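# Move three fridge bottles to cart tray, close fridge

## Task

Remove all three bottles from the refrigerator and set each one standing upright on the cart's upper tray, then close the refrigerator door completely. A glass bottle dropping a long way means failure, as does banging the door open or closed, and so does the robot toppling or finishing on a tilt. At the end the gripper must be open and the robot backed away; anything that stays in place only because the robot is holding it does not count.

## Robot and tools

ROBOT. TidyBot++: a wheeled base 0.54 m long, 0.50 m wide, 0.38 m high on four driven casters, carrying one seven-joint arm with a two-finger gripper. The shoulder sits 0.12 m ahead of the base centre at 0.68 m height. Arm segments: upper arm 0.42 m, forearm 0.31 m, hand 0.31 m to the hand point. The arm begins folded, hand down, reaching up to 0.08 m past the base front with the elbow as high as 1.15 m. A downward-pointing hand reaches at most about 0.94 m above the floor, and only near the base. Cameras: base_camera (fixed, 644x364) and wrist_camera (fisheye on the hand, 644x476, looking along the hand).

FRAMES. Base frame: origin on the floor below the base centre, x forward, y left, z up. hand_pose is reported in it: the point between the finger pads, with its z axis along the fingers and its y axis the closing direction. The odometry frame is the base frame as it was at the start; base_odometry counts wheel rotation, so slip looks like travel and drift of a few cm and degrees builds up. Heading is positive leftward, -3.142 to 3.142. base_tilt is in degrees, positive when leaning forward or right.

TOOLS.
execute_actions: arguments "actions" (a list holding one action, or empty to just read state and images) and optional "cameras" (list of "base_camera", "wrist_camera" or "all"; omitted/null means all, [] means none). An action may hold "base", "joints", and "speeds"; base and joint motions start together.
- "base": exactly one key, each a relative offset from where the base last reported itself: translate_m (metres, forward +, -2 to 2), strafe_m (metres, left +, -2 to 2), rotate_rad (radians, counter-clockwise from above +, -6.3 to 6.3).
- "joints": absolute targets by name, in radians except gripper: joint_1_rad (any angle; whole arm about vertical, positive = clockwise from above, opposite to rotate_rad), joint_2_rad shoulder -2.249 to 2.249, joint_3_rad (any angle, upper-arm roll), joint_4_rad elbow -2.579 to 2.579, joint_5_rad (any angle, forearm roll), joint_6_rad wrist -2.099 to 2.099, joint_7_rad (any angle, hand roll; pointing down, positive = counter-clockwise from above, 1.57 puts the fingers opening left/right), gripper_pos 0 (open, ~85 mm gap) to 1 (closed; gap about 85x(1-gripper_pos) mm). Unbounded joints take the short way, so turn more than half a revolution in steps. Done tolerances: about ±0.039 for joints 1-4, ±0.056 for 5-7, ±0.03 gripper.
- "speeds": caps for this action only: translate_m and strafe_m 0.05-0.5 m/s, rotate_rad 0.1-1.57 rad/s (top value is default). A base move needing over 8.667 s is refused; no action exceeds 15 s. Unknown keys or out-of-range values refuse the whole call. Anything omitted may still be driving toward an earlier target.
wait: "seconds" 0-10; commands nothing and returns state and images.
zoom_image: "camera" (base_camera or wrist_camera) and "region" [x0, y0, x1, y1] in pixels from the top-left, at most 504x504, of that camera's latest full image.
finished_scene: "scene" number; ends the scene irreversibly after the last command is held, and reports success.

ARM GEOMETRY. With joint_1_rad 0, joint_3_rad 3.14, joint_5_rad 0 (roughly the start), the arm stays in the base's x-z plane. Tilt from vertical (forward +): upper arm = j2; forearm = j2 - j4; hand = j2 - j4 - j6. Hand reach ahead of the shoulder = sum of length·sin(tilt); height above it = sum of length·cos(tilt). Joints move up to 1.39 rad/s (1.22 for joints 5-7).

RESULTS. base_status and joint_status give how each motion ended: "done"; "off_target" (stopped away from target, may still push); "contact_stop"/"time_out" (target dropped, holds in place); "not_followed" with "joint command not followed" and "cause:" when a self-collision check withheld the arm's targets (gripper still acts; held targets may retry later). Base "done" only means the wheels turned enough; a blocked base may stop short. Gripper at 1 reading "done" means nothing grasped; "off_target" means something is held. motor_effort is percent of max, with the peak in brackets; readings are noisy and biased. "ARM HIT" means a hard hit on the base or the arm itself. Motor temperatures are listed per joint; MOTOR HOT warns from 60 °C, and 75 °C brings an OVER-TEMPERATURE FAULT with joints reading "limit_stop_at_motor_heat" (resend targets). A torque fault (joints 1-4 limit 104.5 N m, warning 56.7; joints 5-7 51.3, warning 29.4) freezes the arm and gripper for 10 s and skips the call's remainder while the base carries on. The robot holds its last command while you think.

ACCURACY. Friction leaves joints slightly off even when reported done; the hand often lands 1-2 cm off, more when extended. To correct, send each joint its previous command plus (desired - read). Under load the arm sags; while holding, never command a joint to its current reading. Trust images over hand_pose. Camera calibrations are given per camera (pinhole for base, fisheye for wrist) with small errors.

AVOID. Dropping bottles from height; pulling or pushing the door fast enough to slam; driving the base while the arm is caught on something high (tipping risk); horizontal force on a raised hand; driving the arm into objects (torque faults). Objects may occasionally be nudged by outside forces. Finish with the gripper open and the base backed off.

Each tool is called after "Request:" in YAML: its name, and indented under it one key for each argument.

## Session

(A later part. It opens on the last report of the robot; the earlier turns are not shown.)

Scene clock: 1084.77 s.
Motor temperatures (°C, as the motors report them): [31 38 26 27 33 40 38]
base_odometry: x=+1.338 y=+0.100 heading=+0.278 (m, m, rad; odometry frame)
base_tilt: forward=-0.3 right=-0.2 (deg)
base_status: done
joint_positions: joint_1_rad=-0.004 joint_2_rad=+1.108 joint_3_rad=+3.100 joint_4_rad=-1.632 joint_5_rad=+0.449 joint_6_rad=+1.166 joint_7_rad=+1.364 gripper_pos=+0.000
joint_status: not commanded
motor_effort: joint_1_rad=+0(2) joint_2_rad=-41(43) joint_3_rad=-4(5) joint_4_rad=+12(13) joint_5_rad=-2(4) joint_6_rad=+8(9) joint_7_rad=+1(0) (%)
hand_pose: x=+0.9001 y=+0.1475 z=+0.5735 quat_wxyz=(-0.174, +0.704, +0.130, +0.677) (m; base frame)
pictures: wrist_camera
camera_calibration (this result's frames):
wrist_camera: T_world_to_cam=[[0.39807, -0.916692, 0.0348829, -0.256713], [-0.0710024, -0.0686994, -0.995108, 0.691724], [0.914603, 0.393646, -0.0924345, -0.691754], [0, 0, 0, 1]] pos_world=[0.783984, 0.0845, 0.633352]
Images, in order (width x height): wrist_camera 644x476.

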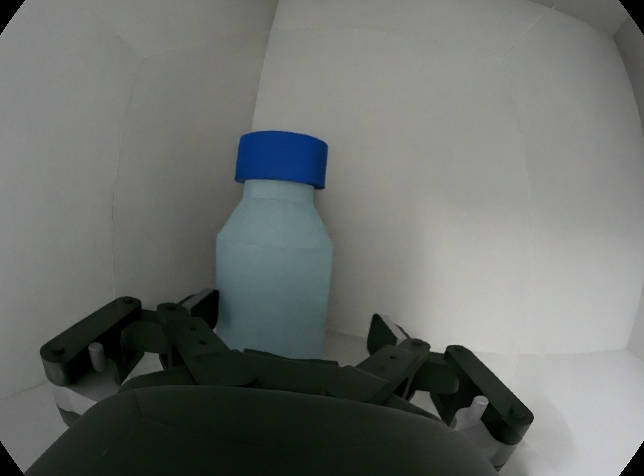

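Request:
execute_actions:
  actions:
    - {"base":{"translate_m":0.03},"speeds":{"translate_m":0.05}}
  cameras: ["wrist_camera"]

Scene clock: 1098.67 s.
Motor temperatures (°C, as the motors report them): [31 38 26 27 33 40 38]
base_odometry: x=+1.367 y=+0.108 heading=+0.278 (m, m, rad; odometry frame)
base_tilt: forward=-0.2 right=-0.2 (deg)
base_status: done
joint_positions: joint_1_rad=-0.004 joint_2_rad=+1.108 joint_3_rad=+3.100 joint_4_rad=-1.634 joint_5_rad=+0.449 joint_6_rad=+1.168 joint_7_rad=+1.364 gripper_pos=+0.000
joint_status: not commanded
motor_effort: joint_1_rad=-2(3) joint_2_rad=-41(43) joint_3_rad=-4(4) joint_4_rad=+12(14) joint_5_rad=-3(5) joint_6_rad=+8(9) joint_7_rad=+1(1) (%)
hand_pose: x=+0.8993 y=+0.1476 z=+0.5730 quat_wxyz=(-0.175, +0.704, +0.130, +0.676) (m; base frame)
pictures: wrist_camera
camera_calibration (this result's frames):
wrist_camera: T_world_to_cam=[[0.398397, -0.916585, 0.0339343, -0.256076], [-0.0719615, -0.0681186, -0.995079, 0.691945], [0.914386, 0.393994, -0.0930971, -0.690636], [0, 0, 0, 1]] pos_world=[0.783321, 0.0845252, 0.632933]
Images, in order (width x height): wrist_camera 644x476.

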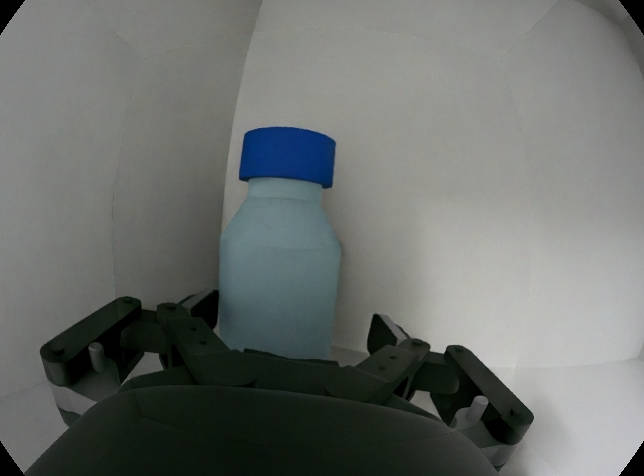

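Request:
execute_actions:
  actions:
    - {"base":{"translate_m":0.03},"speeds":{"translate_m":0.05}}
  cameras: ["wrist_camera"]

Scene clock: 1107.90 s.
Motor temperatures (°C, as the motors report them): [31 38 26 27 33 40 38]
base_odometry: x=+1.396 y=+0.116 heading=+0.277 (m, m, rad; odometry frame)
base_tilt: forward=-0.3 right=-0.2 (deg)
base_status: done
joint_positions: joint_1_rad=-0.008 joint_2_rad=+1.108 joint_3_rad=+3.100 joint_4_rad=-1.638 joint_5_rad=+0.451 joint_6_rad=+1.169 joint_7_rad=+1.364 gripper_pos=+0.000
joint_status: not commanded
motor_effort: joint_1_rad=+2(6) joint_2_rad=-41(43) joint_3_rad=-3(4) joint_4_rad=+12(16) joint_5_rad=-4(9) joint_6_rad=+8(9) joint_7_rad=+0(0) (%)
hand_pose: x=+0.8975 y=+0.1509 z=+0.5719 quat_wxyz=(-0.177, +0.704, +0.132, +0.675) (m; base frame)
pictures: wrist_camera
camera_calibration (this result's frames):
wrist_camera: T_world_to_cam=[[0.403506, -0.914375, 0.0331924, -0.256825], [-0.0738472, -0.0687037, -0.9949, 0.69262], [0.911992, 0.398997, -0.0952464, -0.687745], [0, 0, 0, 1]] pos_world=[0.781997, 0.0871589, 0.632107]
Images, in order (width x height): wrist_camera 644x476.

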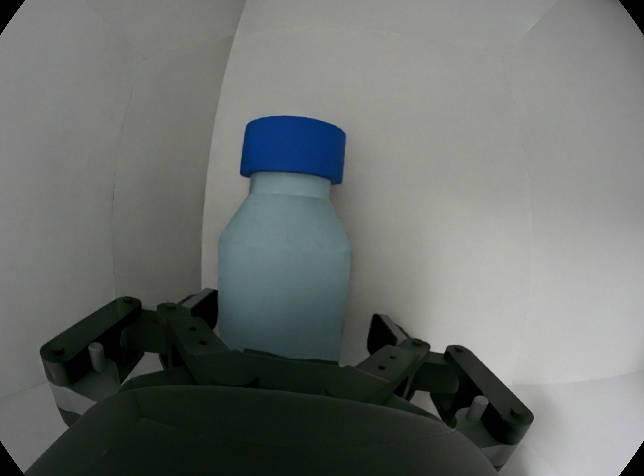

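Request:
execute_actions:
  actions:
    - {"base":{"translate_m":0.025},"speeds":{"translate_m":0.05}}
  cameras: ["wrist_camera"]

Scene clock: 1117.80 s.
Motor temperatures (°C, as the motors report them): [31 38 26 27 33 40 38]
base_odometry: x=+1.417 y=+0.122 heading=+0.277 (m, m, rad; odometry frame)
base_tilt: forward=-0.4 right=-0.2 (deg)
base_status: translate_m time_out (by the wheels' count: +0.021 of +0.025)
joint_positions: joint_1_rad=-0.013 joint_2_rad=+1.133 joint_3_rad=+3.100 joint_4_rad=-1.639 joint_5_rad=+0.458 joint_6_rad=+1.216 joint_7_rad=+1.364 gripper_pos=+0.000
joint_status: not commanded
motor_effort: joint_1_rad=+3(8) joint_2_rad=-45(54) joint_3_rad=-3(6) joint_4_rad=+9(16) joint_5_rad=-5(10) joint_6_rad=+8(9) joint_7_rad=+0(1) (%)
hand_pose: x=+0.8919 y=+0.1586 z=+0.5661 quat_wxyz=(-0.188, +0.696, +0.133, +0.680) (m; base frame)
pictures: wrist_camera
camera_calibration (this result's frames):
wrist_camera: T_world_to_cam=[[0.419082, -0.907651, 0.0232523, -0.256619], [-0.0575002, -0.05209, -0.996986, 0.670992], [0.906126, 0.416482, -0.0740201, -0.695838], [0, 0, 0, 1]] pos_world=[0.776643, 0.0918355, 0.62343]
Images, in order (width x height): wrist_camera 644x476.

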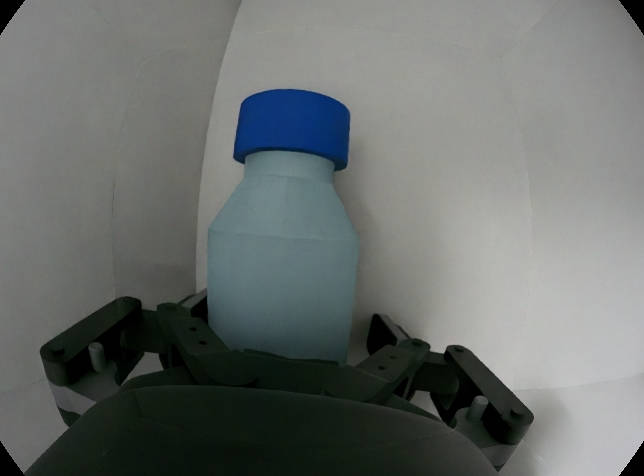

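Request:
execute_actions:
  actions:
    - {"joints":{"gripper_pos":1.0}}
  cameras: ["wrist_camera"]

Scene clock: 1123.77 s.
Motor temperatures (°C, as the motors report them): [31 38 26 27 33 40 38]
base_odometry: x=+1.417 y=+0.122 heading=+0.277 (m, m, rad; odometry frame)
base_tilt: forward=-0.3 right=-0.2 (deg)
base_status: not commanded
joint_positions: joint_1_rad=-0.013 joint_2_rad=+1.133 joint_3_rad=+3.099 joint_4_rad=-1.638 joint_5_rad=+0.481 joint_6_rad=+1.219 joint_7_rad=+1.364 gripper_pos=+0.216
joint_status: gripper_pos off_target (ended at +0.216, target +1.000)
motor_effort: joint_1_rad=+2(6) joint_2_rad=-45(47) joint_3_rad=-3(4) joint_4_rad=+9(12) joint_5_rad=-3(14) joint_6_rad=+4(7) joint_7_rad=-4(4) (%)
hand_pose: x=+0.8890 y=+0.1653 z=+0.5668 quat_wxyz=(-0.193, +0.694, +0.144, +0.679) (m; base frame)
pictures: wrist_camera
camera_calibration (this result's frames):
wrist_camera: T_world_to_cam=[[0.439631, -0.897639, 0.0311159, -0.273742], [-0.0511756, -0.0596209, -0.996908, 0.66744], [0.89672, 0.436679, -0.0721484, -0.691943], [0, 0, 0, 1]] pos_world=[0.774981, 0.0962283, 0.623971]
Images, in order (width x height): wrist_camera 644x476.

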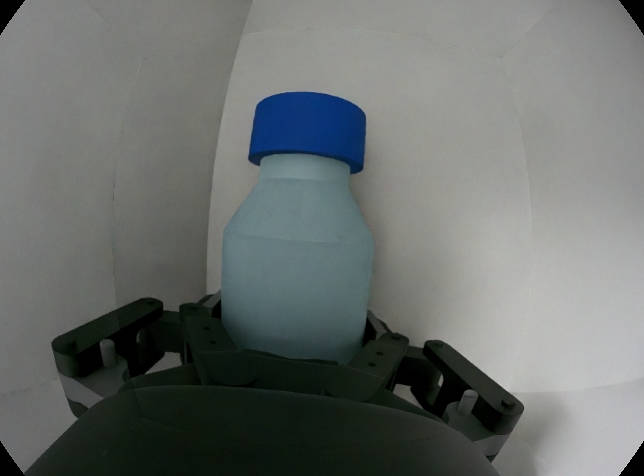

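Gripped. Back out slowly.

Request:
execute_actions:
  actions:
    - {"base":{"translate_m":-0.5},"speeds":{"translate_m":0.12},"joints":{"joint_2_rad":1.07,"joint_6_rad":1.13}}
  cameras: ["wrist_camera"]

Scene clock: 1137.67 s.
Motor temperatures (°C, as the motors report them): [31 39 26 27 33 39 38]
base_odometry: x=+0.936 y=-0.015 heading=+0.277 (m, m, rad; odometry frame)
base_tilt: forward=-0.3 right=-0.2 (deg)
base_status: done
joint_positions: joint_1_rad=-0.012 joint_2_rad=+1.097 joint_3_rad=+3.099 joint_4_rad=-1.652 joint_5_rad=+0.480 joint_6_rad=+1.131 joint_7_rad=+1.364 gripper_pos=+0.227
joint_status: all done
motor_effort: joint_1_rad=-1(3) joint_2_rad=-47(50) joint_3_rad=-6(6) joint_4_rad=+15(17) joint_5_rad=-3(7) joint_6_rad=+13(14) joint_7_rad=+1(3) (%)
hand_pose: x=+0.8901 y=+0.1608 z=+0.5624 quat_wxyz=(-0.179, +0.716, +0.147, +0.658) (m; base frame)
pictures: wrist_camera
camera_calibration (this result's frames):
wrist_camera: T_world_to_cam=[[0.429698, -0.901939, 0.0432006, -0.27544], [-0.106432, -0.0980991, -0.989469, 0.714046], [0.896678, 0.420574, -0.138149, -0.651548], [0, 0, 0, 1]] pos_world=[0.778582, 0.0956419, 0.628415]
Images, in order (width x height): wrist_camera 644x476.

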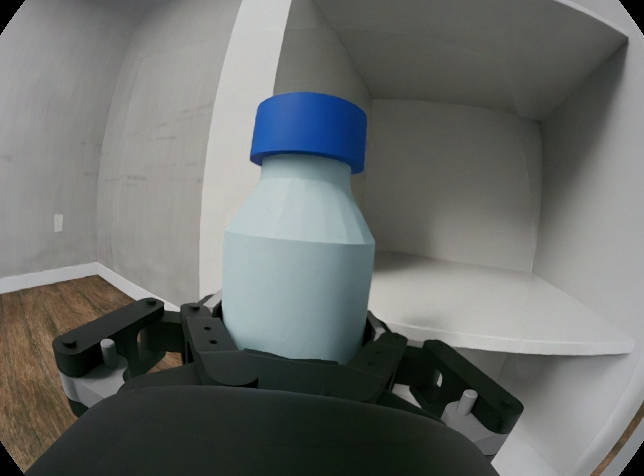

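Request:
execute_actions:
  actions:
    - {"base":{"translate_m":-0.72},"joints":{"joint_1_rad":0.0,"joint_2_rad":-0.385,"joint_4_rad":-2.06,"joint_5_rad":0.0,"joint_6_rad":0.10,"joint_7_rad":1.54}}
  cameras: []

Request:
execute_actions:
  actions:
    - {"base":{"rotate_rad":-1.85},"speeds":{"rotate_rad":0.8}}
  cameras: ["base_camera"]

Scene clock: 1148.77 s.
Motor temperatures (°C, as the motors report them): [31 39 26 27 33 39 38]
base_odometry: x=+0.243 y=-0.213 heading=+0.278 (m, m, rad; odometry frame)
base_tilt: forward=-0.3 right=-0.1 (deg)
base_status: done
joint_positions: joint_1_rad=-0.012 joint_2_rad=-0.365 joint_3_rad=+3.099 joint_4_rad=-2.065 joint_5_rad=+0.035 joint_6_rad=+0.100 joint_7_rad=+1.496 gripper_pos=+0.227
joint_status: all done
motor_effort: joint_1_rad=-1(2) joint_2_rad=-12(51) joint_3_rad=+0(6) joint_4_rad=+28(30) joint_5_rad=-2(3) joint_6_rad=+13(13) joint_7_rad=+0(0) (%)
hand_pose: x=+0.5901 y=+0.0323 z=+1.0250 quat_wxyz=(-0.028, +0.717, +0.011, +0.696) (m; base frame)
pictures: none
No camera images: the call's "cameras" was empty. Leave "cameras" out to get every camera's image.

Scene clock: 1151.93 s.
Motor temperatures (°C, as the motors report them): [31 38 26 27 33 39 38]
base_odometry: x=+0.243 y=-0.213 heading=-1.572 (m, m, rad; odometry frame)
base_tilt: forward=-0.3 right=-0.2 (deg)
base_status: done
joint_positions: joint_1_rad=-0.012 joint_2_rad=-0.365 joint_3_rad=+3.100 joint_4_rad=-2.065 joint_5_rad=+0.035 joint_6_rad=+0.100 joint_7_rad=+1.496 gripper_pos=+0.227
joint_status: not commanded
motor_effort: joint_1_rad=-1(2) joint_2_rad=-12(13) joint_3_rad=+0(4) joint_4_rad=+28(29) joint_5_rad=-1(1) joint_6_rad=+13(13) joint_7_rad=+0(0) (%)
hand_pose: x=+0.5902 y=+0.0315 z=+1.0249 quat_wxyz=(-0.028, +0.717, +0.010, +0.696) (m; base frame)
pictures: base_camera
Images, in order (width x height): base_camera 644x364.

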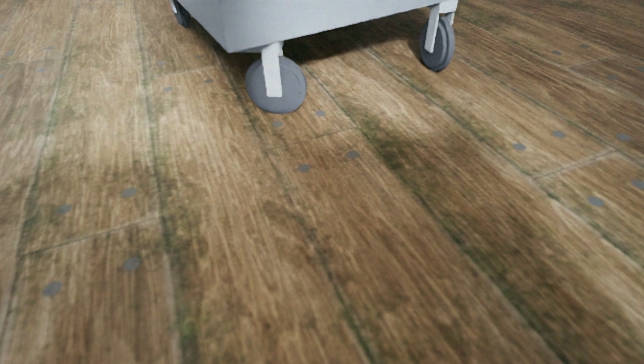

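Request:
execute_actions:
  actions:
    - {"base":{"translate_m":0.2},"speeds":{"translate_m":0.2}}
  cameras: []

Request:
execute_actions:
  actions:
    - {"joints":{"joint_1_rad":0.2,"joint_2_rad":0.5,"joint_4_rad":-1.255,"joint_6_rad":0.31,"joint_7_rad":1.56}}
  cameras: ["wrist_camera"]

Scene clock: 1186.60 s.
Motor temperatures (°C, as the motors report them): [31 37 26 27 33 39 38]
base_odometry: x=+0.243 y=-0.413 heading=-1.573 (m, m, rad; odometry frame)
base_tilt: forward=-0.3 right=-0.1 (deg)
base_status: done
joint_positions: joint_1_rad=-0.012 joint_2_rad=-0.362 joint_3_rad=+3.100 joint_4_rad=-2.066 joint_5_rad=+0.035 joint_6_rad=+0.099 joint_7_rad=+1.496 gripper_pos=+0.227
joint_status: not commanded
motor_effort: joint_1_rad=-1(0) joint_2_rad=-12(15) joint_3_rad=+0(1) joint_4_rad=+29(29) joint_5_rad=-1(2) joint_6_rad=+13(13) joint_7_rad=+0(0) (%)
hand_pose: x=+0.5913 y=+0.0315 z=+1.0225 quat_wxyz=(-0.028, +0.719, +0.010, +0.694) (m; base frame)
pictures: none
No camera images: the call's "cameras" was empty. Leave "cameras" out to get every camera's image.

Scene clock: 1188.77 s.
Motor temperatures (°C, as the motors report them): [31 37 26 27 33 39 38]
base_odometry: x=+0.243 y=-0.413 heading=-1.573 (m, m, rad; odometry frame)
base_tilt: forward=-0.3 right=-0.1 (deg)
base_status: not commanded
joint_positions: joint_1_rad=+0.177 joint_2_rad=+0.531 joint_3_rad=+3.100 joint_4_rad=-1.310 joint_5_rad=+0.030 joint_6_rad=+0.249 joint_7_rad=+1.515 gripper_pos=+0.227
joint_status: joint_4_rad off_target (ended at -1.310, target -1.255); joint_6_rad off_target (ended at +0.249, target +0.310); the others done
motor_effort: joint_1_rad=-1(1) joint_2_rad=-44(45) joint_3_rad=-2(3) joint_4_rad=+28(30) joint_5_rad=-1(1) joint_6_rad=+13(14) joint_7_rad=+0(3) (%)
hand_pose: x=+0.9372 y=-0.1183 z=+0.9547 quat_wxyz=(+0.030, +0.711, -0.064, +0.699) (m; base frame)
pictures: wrist_camera
camera_calibration (this result's frames):
wrist_camera: T_world_to_cam=[[-0.157185, -0.985931, 0.0568558, -0.0372811], [-0.0965943, -0.0419466, -0.99444, 1.08199], [0.982834, -0.161803, -0.088642, -0.719151], [0, 0, 0, 1]] pos_world=[0.80546, -0.107731, 1.01435]
Images, in order (width x height): wrist_camera 644x476.

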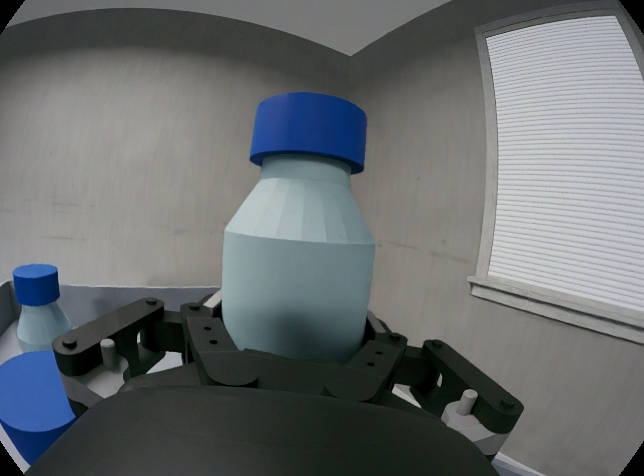

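Request:
execute_actions:
  actions:
    - {"joints":{"joint_1_rad":0.24}}
  cameras: []

Request:
execute_actions:
  actions:
    - {"joints":{"joint_2_rad":0.64,"joint_6_rad":0.45}}
  cameras: ["wrist_camera"]

Scene clock: 1252.77 s.
Motor temperatures (°C, as the motors report them): [31 38 26 29 33 40 38]
base_odometry: x=+0.243 y=-0.413 heading=-1.573 (m, m, rad; odometry frame)
base_tilt: forward=-0.3 right=-0.2 (deg)
base_status: not commanded
joint_positions: joint_1_rad=+0.224 joint_2_rad=+0.531 joint_3_rad=+3.101 joint_4_rad=-1.310 joint_5_rad=+0.030 joint_6_rad=+0.249 joint_7_rad=+1.515 gripper_pos=+0.227
joint_status: all done
motor_effort: joint_1_rad=-1(2) joint_2_rad=-44(44) joint_3_rad=-2(3) joint_4_rad=+28(28) joint_5_rad=-1(2) joint_6_rad=+13(13) joint_7_rad=+1(0) (%)
hand_pose: x=+0.9307 y=-0.1570 z=+0.9547 quat_wxyz=(+0.047, +0.710, -0.081, +0.698) (m; base frame)
pictures: none
No camera images: the call's "cameras" was empty. Leave "cameras" out to get every camera's image.

Scene clock: 1253.87 s.
Motor temperatures (°C, as the motors report them): [31 38 26 29 33 40 38]
base_odometry: x=+0.243 y=-0.413 heading=-1.573 (m, m, rad; odometry frame)
base_tilt: forward=-0.2 right=-0.1 (deg)
base_status: not commanded
joint_positions: joint_1_rad=+0.224 joint_2_rad=+0.646 joint_3_rad=+3.101 joint_4_rad=-1.295 joint_5_rad=+0.030 joint_6_rad=+0.390 joint_7_rad=+1.516 gripper_pos=+0.227
joint_status: joint_6_rad off_target (ended at +0.390, target +0.450); the others done
motor_effort: joint_1_rad=-1(1) joint_2_rad=-43(51) joint_3_rad=-2(3) joint_4_rad=+25(28) joint_5_rad=-1(3) joint_6_rad=+13(24) joint_7_rad=+0(0) (%)
hand_pose: x=+0.9603 y=-0.1637 z=+0.9113 quat_wxyz=(+0.046, +0.695, -0.081, +0.713) (m; base frame)
pictures: wrist_camera
camera_calibration (this result's frames):
wrist_camera: T_world_to_cam=[[-0.205713, -0.977258, 0.0514703, -0.023], [-0.0572451, -0.0404884, -0.997539, 1.00441], [0.976937, -0.208153, -0.0476143, -0.792289], [0, 0, 0, 1]] pos_world=[0.826782, -0.146728, 0.965396]
Images, in order (width x height): wrist_camera 644x476.

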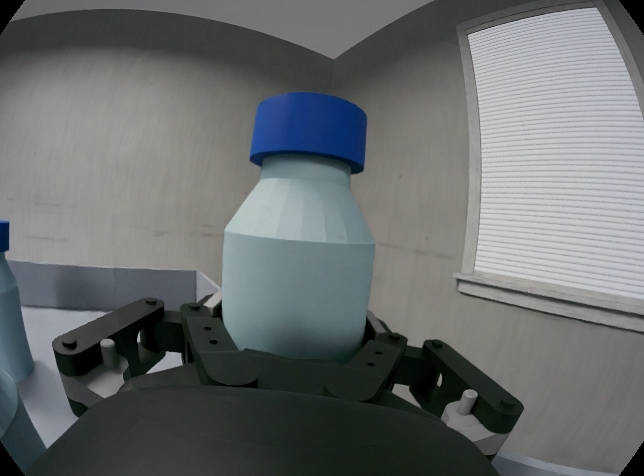

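Request:
execute_actions:
  actions:
    - {"joints":{"joint_2_rad":0.45,"joint_6_rad":0.20}}
  cameras: []

Scene clock: 1262.63 s.
Motor temperatures (°C, as the motors report them): [31 38 26 29 33 40 38]
base_odometry: x=+0.243 y=-0.413 heading=-1.573 (m, m, rad; odometry frame)
base_tilt: forward=-0.3 right=-0.2 (deg)
base_status: not commanded
joint_positions: joint_1_rad=+0.224 joint_2_rad=+0.484 joint_3_rad=+3.101 joint_4_rad=-1.293 joint_5_rad=+0.030 joint_6_rad=+0.200 joint_7_rad=+1.516 gripper_pos=+0.227
joint_status: all done
motor_effort: joint_1_rad=+0(1) joint_2_rad=-42(51) joint_3_rad=-2(2) joint_4_rad=+28(30) joint_5_rad=-1(2) joint_6_rad=+13(14) joint_7_rad=+0(0) (%)
hand_pose: x=+0.9184 y=-0.1546 z=+0.9882 quat_wxyz=(+0.048, +0.705, -0.080, +0.703) (m; base frame)
pictures: none
No camera images: the call's "cameras" was empty. Leave "cameras" out to get every camera's image.

Request:
execute_actions:
  actions:
    - {"joints":{"joint_2_rad":0.23,"joint_4_rad":-1.80,"joint_6_rad":0.42}}
  cameras: ["wrist_camera"]

Scene clock: 1350.93 s.
Motor temperatures (°C, as the motors report them): [31 39 26 30 33 40 38]
base_odometry: x=+0.243 y=-0.413 heading=-1.573 (m, m, rad; odometry frame)
base_tilt: forward=-0.3 right=-0.1 (deg)
base_status: not commanded
joint_positions: joint_1_rad=+0.224 joint_2_rad=+0.269 joint_3_rad=+3.101 joint_4_rad=-1.805 joint_5_rad=+0.030 joint_6_rad=+0.357 joint_7_rad=+1.516 gripper_pos=+0.227
joint_status: joint_2_rad off_target (ended at +0.269, target +0.230); joint_6_rad off_target (ended at +0.357, target +0.420); the others done
motor_effort: joint_1_rad=+0(1) joint_2_rad=-33(42) joint_3_rad=-1(2) joint_4_rad=+26(28) joint_5_rad=-1(2) joint_6_rad=+13(14) joint_7_rad=+0(1) (%)
hand_pose: x=+0.8024 y=-0.1252 z=+0.8909 quat_wxyz=(+0.043, +0.752, -0.080, +0.652) (m; base frame)
pictures: wrist_camera
camera_calibration (this result's frames):
wrist_camera: T_world_to_cam=[[-0.187188, -0.980016, 0.0673072, -0.0460995], [-0.220956, -0.024757, -0.974969, 1.08986], [0.957152, -0.197374, -0.211906, -0.467419], [0, 0, 0, 1]] pos_world=[0.679574, -0.110453, 0.966637]
Images, in order (width x height): wrist_camera 644x476.

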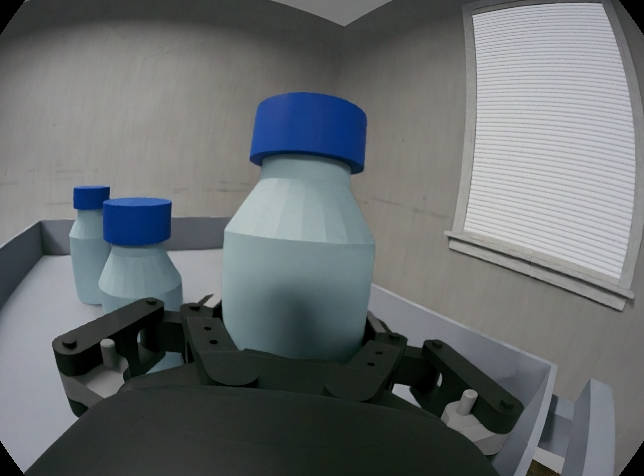

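Request:
execute_actions:
  actions:
    - {"joints":{"joint_2_rad":0.31,"joint_6_rad":0.60}}
  cameras: []

Scene clock: 1361.20 s.
Motor temperatures (°C, as the motors report them): [31 39 26 29 33 40 38]
base_odometry: x=+0.243 y=-0.413 heading=-1.573 (m, m, rad; odometry frame)
base_tilt: forward=-0.3 right=-0.2 (deg)
base_status: not commanded
joint_positions: joint_1_rad=+0.224 joint_2_rad=+0.339 joint_3_rad=+3.101 joint_4_rad=-1.805 joint_5_rad=+0.030 joint_6_rad=+0.544 joint_7_rad=+1.516 gripper_pos=+0.227
joint_status: joint_6_rad off_target (ended at +0.544, target +0.600); the others done
motor_effort: joint_1_rad=+0(1) joint_2_rad=-35(36) joint_3_rad=-2(2) joint_4_rad=+25(27) joint_5_rad=-1(1) joint_6_rad=+13(13) joint_7_rad=+0(0) (%)
hand_pose: x=+0.8219 y=-0.1285 z=+0.8995 quat_wxyz=(+0.044, +0.713, -0.076, +0.695) (m; base frame)
pictures: none
No camera images: the call's "cameras" was empty. Leave "cameras" out to get every camera's image.

Request:
execute_actions:
  actions:
    - {"joints":{"joint_2_rad":0.36,"joint_6_rad":0.66}}
  cameras: []

Scene clock: 1367.00 s.
Motor temperatures (°C, as the motors report them): [31 38 26 29 33 40 38]
base_odometry: x=+0.243 y=-0.413 heading=-1.573 (m, m, rad; odometry frame)
base_tilt: forward=-0.3 right=-0.2 (deg)
base_status: not commanded
joint_positions: joint_1_rad=+0.224 joint_2_rad=+0.356 joint_3_rad=+3.101 joint_4_rad=-1.805 joint_5_rad=+0.030 joint_6_rad=+0.609 joint_7_rad=+1.516 gripper_pos=+0.227
joint_status: all done
motor_effort: joint_1_rad=+0(1) joint_2_rad=-29(35) joint_3_rad=-1(1) joint_4_rad=+22(25) joint_5_rad=-1(1) joint_6_rad=+13(13) joint_7_rad=+0(0) (%)
hand_pose: x=+0.8258 y=-0.1292 z=+0.9074 quat_wxyz=(+0.044, +0.696, -0.074, +0.712) (m; base frame)
pictures: none
No camera images: the call's "cameras" was empty. Leave "cameras" out to get every camera's image.

Request:
execute_actions:
  actions:
    - {"joints":{"gripper_pos":0.0}}
  cameras: ["wrist_camera"]

Scene clock: 1375.10 s.
Motor temperatures (°C, as the motors report them): [31 38 26 29 33 40 38]
base_odometry: x=+0.243 y=-0.413 heading=-1.573 (m, m, rad; odometry frame)
base_tilt: forward=-0.3 right=-0.1 (deg)
base_status: not commanded
joint_positions: joint_1_rad=+0.230 joint_2_rad=+0.356 joint_3_rad=+3.102 joint_4_rad=-1.805 joint_5_rad=+0.024 joint_6_rad=+0.629 joint_7_rad=+1.516 gripper_pos=+0.000
joint_status: all done
motor_effort: joint_1_rad=-2(6) joint_2_rad=-30(31) joint_3_rad=-3(6) joint_4_rad=+20(22) joint_5_rad=-1(3) joint_6_rad=+9(13) joint_7_rad=+0(0) (%)
hand_pose: x=+0.8244 y=-0.1356 z=+0.9135 quat_wxyz=(+0.047, +0.689, -0.079, +0.719) (m; base frame)
pictures: wrist_camera
camera_calibration (this result's frames):
wrist_camera: T_world_to_cam=[[-0.206198, -0.97701, 0.0541631, -0.025607], [-0.0401347, -0.0468616, -0.998095, 0.985506], [0.977687, -0.207979, -0.0295492, -0.670712], [0, 0, 0, 1]] pos_world=[0.690019, -0.11833, 0.965196]
Images, in order (width x height): wrist_camera 644x476.

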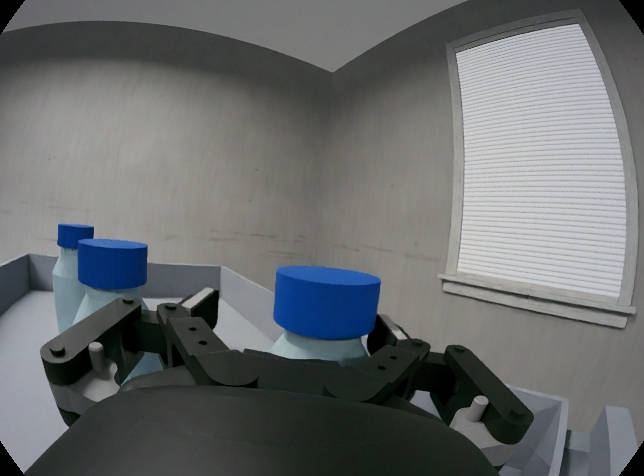

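Lift up and inspect.

Request:
execute_actions:
  actions:
    - {"joints":{"joint_2_rad":0.1,"joint_6_rad":0.3}}
  cameras: []

Request:
execute_actions:
  actions:
    - {"joints":{"joint_1_rad":0.0,"joint_2_rad":-0.1,"joint_4_rad":-1.5,"joint_6_rad":-0.9}}
  cameras: ["wrist_camera"]

Scene clock: 1383.47 s.
Motor temperatures (°C, as the motors report them): [31 38 26 29 33 40 38]
base_odometry: x=+0.243 y=-0.413 heading=-1.573 (m, m, rad; odometry frame)
base_tilt: forward=-0.3 right=-0.2 (deg)
base_status: not commanded
joint_positions: joint_1_rad=+0.230 joint_2_rad=+0.096 joint_3_rad=+3.102 joint_4_rad=-1.805 joint_5_rad=+0.024 joint_6_rad=+0.332 joint_7_rad=+1.516 gripper_pos=+0.000
joint_status: all done
motor_effort: joint_1_rad=-1(2) joint_2_rad=-23(33) joint_3_rad=-1(3) joint_4_rad=+22(22) joint_5_rad=-1(0) joint_6_rad=+9(9) joint_7_rad=+0(0) (%)
hand_pose: x=+0.7562 y=-0.1207 z=+0.9991 quat_wxyz=(+0.052, +0.702, -0.077, +0.706) (m; base frame)
pictures: none
No camera images: the call's "cameras" was empty. Leave "cameras" out to get every camera's image.

Scene clock: 1385.07 s.
Motor temperatures (°C, as the motors report them): [31 38 26 29 33 40 38]
base_odometry: x=+0.243 y=-0.413 heading=-1.573 (m, m, rad; odometry frame)
base_tilt: forward=-0.3 right=-0.1 (deg)
base_status: not commanded
joint_positions: joint_1_rad=+0.022 joint_2_rad=-0.101 joint_3_rad=+3.102 joint_4_rad=-1.525 joint_5_rad=+0.024 joint_6_rad=-0.879 joint_7_rad=+1.516 gripper_pos=+0.000
joint_status: all done
motor_effort: joint_1_rad=+0(2) joint_2_rad=-16(24) joint_3_rad=-1(2) joint_4_rad=+21(23) joint_5_rad=-1(1) joint_6_rad=+6(9) joint_7_rad=+0(0) (%)
hand_pose: x=+0.6185 y=+0.0053 z=+0.9381 quat_wxyz=(-0.001, +0.913, -0.013, +0.407) (m; base frame)
pictures: wrist_camera
camera_calibration (this result's frames):
wrist_camera: T_world_to_cam=[[0.0272513, -0.99631, 0.0813918, -0.101562], [-0.717234, -0.0762031, -0.692654, 1.14087], [0.6963, -0.0395013, -0.716663, 0.378387], [0, 0, 0, 1]] pos_world=[0.55757, 0.000697984, 1.06967]
Images, in order (width x height): wrist_camera 644x476.

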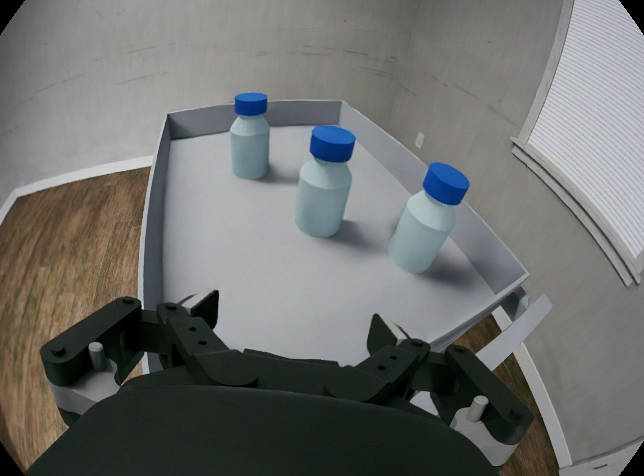

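Request:
execute_actions:
  actions:
    - {"base":{"rotate_rad":1.85},"joints":{"joint_1_rad":0.0,"joint_2_rad":1.108,"joint_4_rad":-1.65,"joint_6_rad":1.195,"joint_7_rad":1.54,"gripper_pos":1.0}}
  cameras: []

Request:
execute_actions:
  actions:
    - {"base":{"strafe_m":-0.19}}
  cameras: []

Request:
execute_actions:
  actions:
    - {"base":{"translate_m":0.37},"speeds":{"translate_m":0.2}}

Scene clock: 1433.63 s.
Motor temperatures (°C, as the motors report them): [31 36 26 29 33 40 38]
base_odometry: x=+0.242 y=-0.413 heading=+0.277 (m, m, rad; odometry frame)
base_tilt: forward=-0.3 right=-0.2 (deg)
base_status: done
joint_positions: joint_1_rad=-0.002 joint_2_rad=+1.108 joint_3_rad=+3.103 joint_4_rad=-1.626 joint_5_rad=+0.024 joint_6_rad=+1.164 joint_7_rad=+1.516 gripper_pos=+0.999
joint_status: all done
motor_effort: joint_1_rad=+0(7) joint_2_rad=-41(44) joint_3_rad=-2(6) joint_4_rad=+13(22) joint_5_rad=-1(2) joint_6_rad=+9(9) joint_7_rad=+0(0) (%)
hand_pose: x=+0.9307 y=+0.0273 z=+0.5820 quat_wxyz=(-0.043, +0.706, -0.014, +0.706) (m; base frame)
pictures: none
No camera images: the call's "cameras" was empty. Leave "cameras" out to get every camera's image.

Scene clock: 1435.27 s.
Motor temperatures (°C, as the motors report them): [31 36 26 29 33 40 38]
base_odometry: x=+0.295 y=-0.596 heading=+0.278 (m, m, rad; odometry frame)
base_tilt: forward=-0.3 right=-0.1 (deg)
base_status: done
joint_positions: joint_1_rad=+0.006 joint_2_rad=+1.108 joint_3_rad=+3.103 joint_4_rad=-1.626 joint_5_rad=+0.024 joint_6_rad=+1.164 joint_7_rad=+1.516 gripper_pos=+0.999
joint_status: not commanded
motor_effort: joint_1_rad=-1(6) joint_2_rad=-41(43) joint_3_rad=-2(4) joint_4_rad=+12(13) joint_5_rad=-1(0) joint_6_rad=+9(9) joint_7_rad=+0(0) (%)
hand_pose: x=+0.9309 y=+0.0209 z=+0.5821 quat_wxyz=(-0.040, +0.706, -0.016, +0.707) (m; base frame)
pictures: none
No camera images: the call's "cameras" was empty. Leave "cameras" out to get every camera's image.

Scene clock: 1437.90 s.
Motor temperatures (°C, as the motors report them): [31 36 26 29 33 40 38]
base_odometry: x=+0.651 y=-0.495 heading=+0.277 (m, m, rad; odometry frame)
base_tilt: forward=-0.2 right=-0.2 (deg)
base_status: done
joint_positions: joint_1_rad=+0.010 joint_2_rad=+1.109 joint_3_rad=+3.108 joint_4_rad=-1.645 joint_5_rad=+0.016 joint_6_rad=+1.167 joint_7_rad=+1.516 gripper_pos=+0.999
joint_status: not commanded
motor_effort: joint_1_rad=-1(12) joint_2_rad=-42(44) joint_3_rad=-2(8) joint_4_rad=+12(18) joint_5_rad=-1(3) joint_6_rad=+9(9) joint_7_rad=+0(0) (%)
hand_pose: x=+0.9255 y=+0.0133 z=+0.5739 quat_wxyz=(-0.035, +0.712, -0.021, +0.701) (m; base frame)
pictures: base_camera, wrist_camera
camera_calibration (this result's frames):
wrist_camera: T_world_to_cam=[[-0.00509733, -0.999669, 0.0252337, -0.0101142], [-0.0850152, -0.0247095, -0.996073, 0.697656], [0.996367, -0.00722256, -0.0848611, -0.736841], [0, 0, 0, 1]] pos_world=[0.793424, 0.00180597, 0.632642]
Images, in order (width x height): base_camera 644x364, wrist_camera 644x476.

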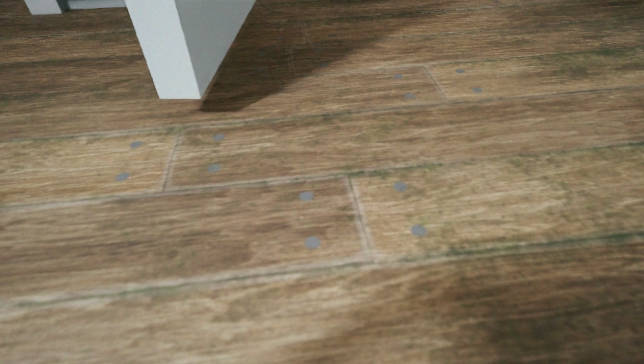

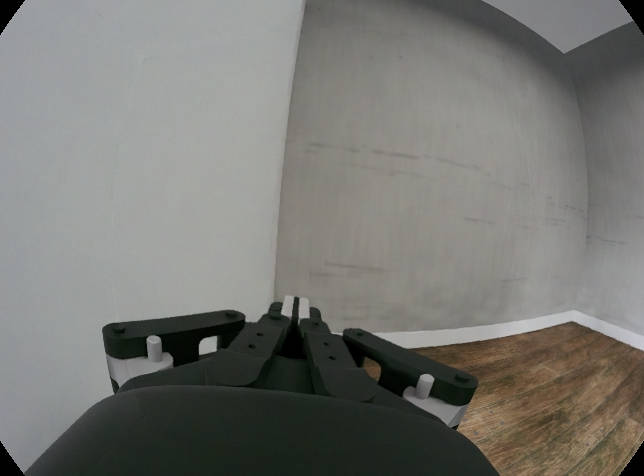

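Request:
execute_actions:
  actions:
    - {"base":{"strafe_m":0.4},"speeds":{"strafe_m":0.06}}

Scene clock: 1455.17 s.
Motor temperatures (°C, as the motors report them): [31 37 26 29 33 40 38]
base_odometry: x=+0.541 y=-0.110 heading=+0.277 (m, m, rad; odometry frame)
base_tilt: forward=-0.3 right=-0.2 (deg)
base_status: done
joint_positions: joint_1_rad=+0.010 joint_2_rad=+1.109 joint_3_rad=+3.108 joint_4_rad=-1.645 joint_5_rad=+0.014 joint_6_rad=+1.167 joint_7_rad=+1.516 gripper_pos=+0.999
joint_status: not commanded
motor_effort: joint_1_rad=+0(8) joint_2_rad=-42(42) joint_3_rad=-2(6) joint_4_rad=+12(13) joint_5_rad=-1(4) joint_6_rad=+8(9) joint_7_rad=+0(0) (%)
hand_pose: x=+0.9255 y=+0.0125 z=+0.5739 quat_wxyz=(-0.034, +0.712, -0.022, +0.701) (m; base frame)
pictures: base_camera, wrist_camera
camera_calibration (this result's frames):
wrist_camera: T_world_to_cam=[[-0.00744238, -0.999671, 0.0245519, -0.00831001], [-0.085145, -0.0238299, -0.996084, 0.697729], [0.996341, -0.00950371, -0.0849396, -0.736767], [0, 0, 0, 1]] pos_world=[0.793417, 0.00131754, 0.63262]
Images, in order (width x height): base_camera 644x364, wrist_camera 644x476.

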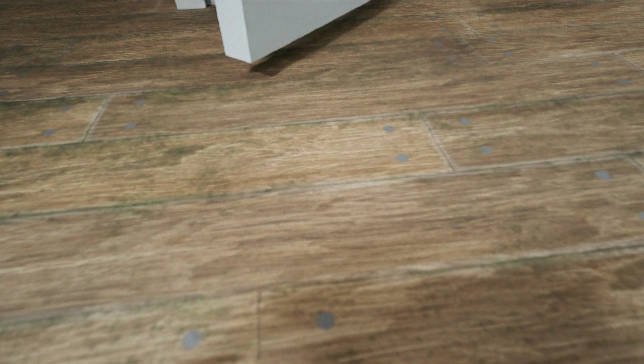

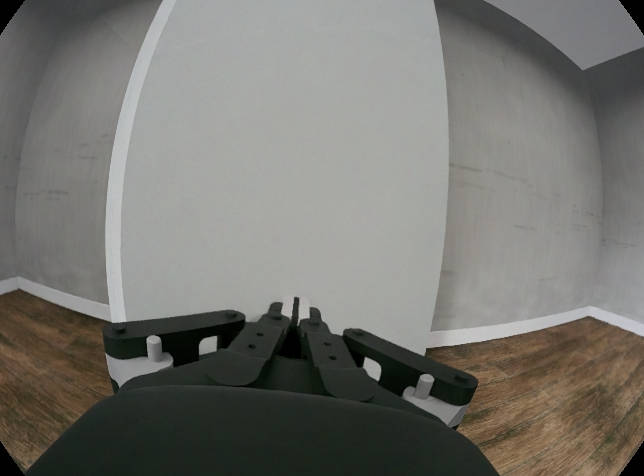

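Request:
execute_actions:
  actions:
    - {"base":{"translate_m":0.3},"speeds":{"translate_m":0.06}}

Scene clock: 1472.33 s.
Motor temperatures (°C, as the motors report them): [31 37 26 29 33 40 38]
base_odometry: x=+0.830 y=-0.027 heading=+0.278 (m, m, rad; odometry frame)
base_tilt: forward=-0.3 right=-0.2 (deg)
base_status: done
joint_positions: joint_1_rad=+0.010 joint_2_rad=+1.109 joint_3_rad=+3.108 joint_4_rad=-1.645 joint_5_rad=+0.013 joint_6_rad=+1.167 joint_7_rad=+1.516 gripper_pos=+0.999
joint_status: not commanded
motor_effort: joint_1_rad=+0(7) joint_2_rad=-42(44) joint_3_rad=-2(5) joint_4_rad=+13(15) joint_5_rad=-1(2) joint_6_rad=+9(9) joint_7_rad=+1(0) (%)
hand_pose: x=+0.9255 y=+0.0125 z=+0.5740 quat_wxyz=(-0.034, +0.712, -0.022, +0.701) (m; base frame)
pictures: base_camera, wrist_camera
camera_calibration (this result's frames):
wrist_camera: T_world_to_cam=[[-0.00807327, -0.999676, 0.02414, -0.00750102], [-0.0848932, -0.0233684, -0.996116, 0.697651], [0.996357, -0.0100912, -0.084677, -0.736861], [0, 0, 0, 1]] pos_world=[0.793342, 0.00136859, 0.632727]
Images, in order (width x height): base_camera 644x364, wrist_camera 644x476.

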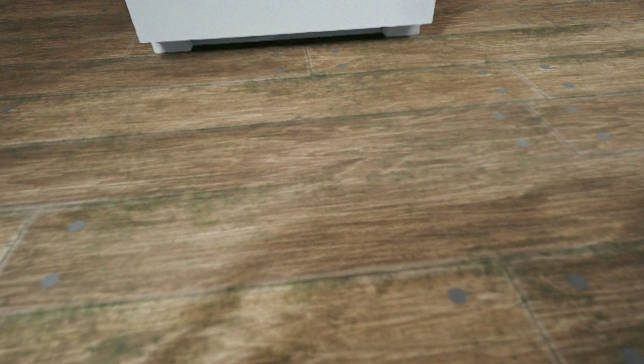

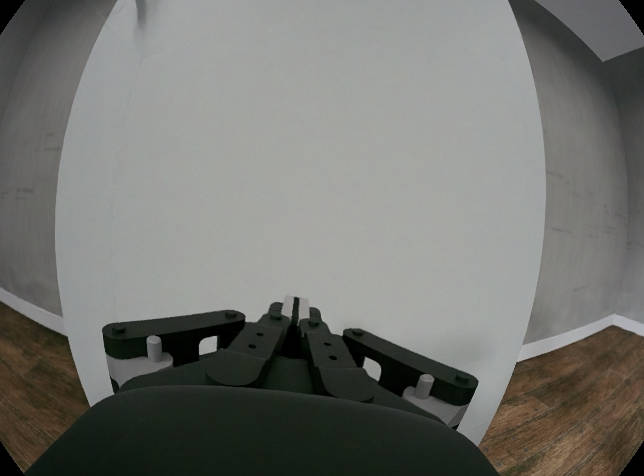

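Request:
execute_actions:
  actions:
    - {"base":{"translate_m":0.13},"speeds":{"translate_m":0.05}}
  cameras: ["wrist_camera"]

Scene clock: 1486.90 s.
Motor temperatures (°C, as the motors report them): [31 37 26 29 33 40 38]
base_odometry: x=+0.951 y=+0.007 heading=+0.277 (m, m, rad; odometry frame)
base_tilt: forward=-0.4 right=-0.1 (deg)
base_status: translate_m time_out (by the wheels' count: +0.126 of +0.130)
joint_positions: joint_1_rad=+0.010 joint_2_rad=+1.068 joint_3_rad=+3.108 joint_4_rad=-1.819 joint_5_rad=+0.012 joint_6_rad=+1.288 joint_7_rad=+1.516 gripper_pos=+0.999
joint_status: not commanded
motor_effort: joint_1_rad=-5(8) joint_2_rad=-31(42) joint_3_rad=-4(5) joint_4_rad=+40(47) joint_5_rad=+1(2) joint_6_rad=-6(10) joint_7_rad=+0(1) (%)
hand_pose: x=+0.8779 y=+0.0124 z=+0.5724 quat_wxyz=(-0.035, +0.716, -0.023, +0.697) (m; base frame)
pictures: wrist_camera
camera_calibration (this result's frames):
wrist_camera: T_world_to_cam=[[-0.00765669, -0.999702, 0.0231819, -0.00782708], [-0.0963721, -0.022337, -0.995095, 0.701504], [0.995316, -0.00985322, -0.0961723, -0.682043], [0, 0, 0, 1]] pos_world=[0.746394, 0.00112442, 0.63265]
Images, in order (width x height): wrist_camera 644x476.

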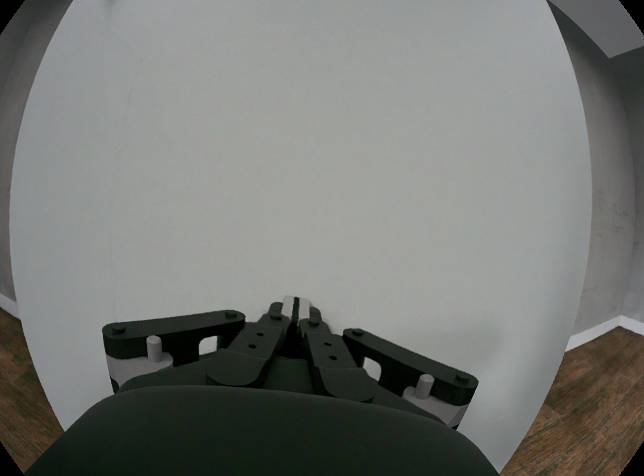

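Pressed shut. Back away.

Request:
execute_actions:
  actions:
    - {"base":{"translate_m":-0.5},"speeds":{"translate_m":0.15}}

Scene clock: 1495.20 s.
Motor temperatures (°C, as the motors report them): [31 37 26 29 33 40 38]
base_odometry: x=+0.470 y=-0.130 heading=+0.277 (m, m, rad; odometry frame)
base_tilt: forward=-0.2 right=-0.2 (deg)
base_status: done
joint_positions: joint_1_rad=+0.009 joint_2_rad=+1.107 joint_3_rad=+3.108 joint_4_rad=-1.652 joint_5_rad=+0.012 joint_6_rad=+1.223 joint_7_rad=+1.516 gripper_pos=+0.999
joint_status: not commanded
motor_effort: joint_1_rad=-1(4) joint_2_rad=-42(43) joint_3_rad=-2(4) joint_4_rad=+12(38) joint_5_rad=-1(2) joint_6_rad=+9(9) joint_7_rad=+0(0) (%)
hand_pose: x=+0.9234 y=+0.0119 z=+0.5898 quat_wxyz=(-0.035, +0.694, -0.023, +0.719) (m; base frame)
pictures: base_camera, wrist_camera
camera_calibration (this result's frames):
wrist_camera: T_world_to_cam=[[-0.0113465, -0.999686, 0.022357, -0.00440964], [-0.034391, -0.021955, -0.999167, 0.668321], [0.999344, -0.0121059, -0.0341311, -0.766005], [0, 0, 0, 1]] pos_world=[0.788437, 0.000991574, 0.641718]
Images, in order (width x height): base_camera 644x364, wrist_camera 644x476.

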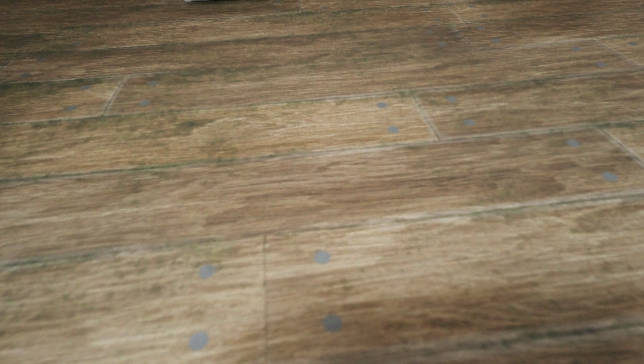

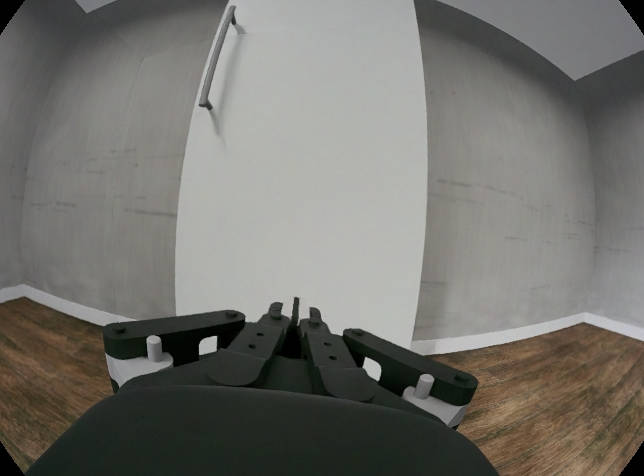

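Request:
finished_scene:
  scene: 1

The scene is finished: the task was done.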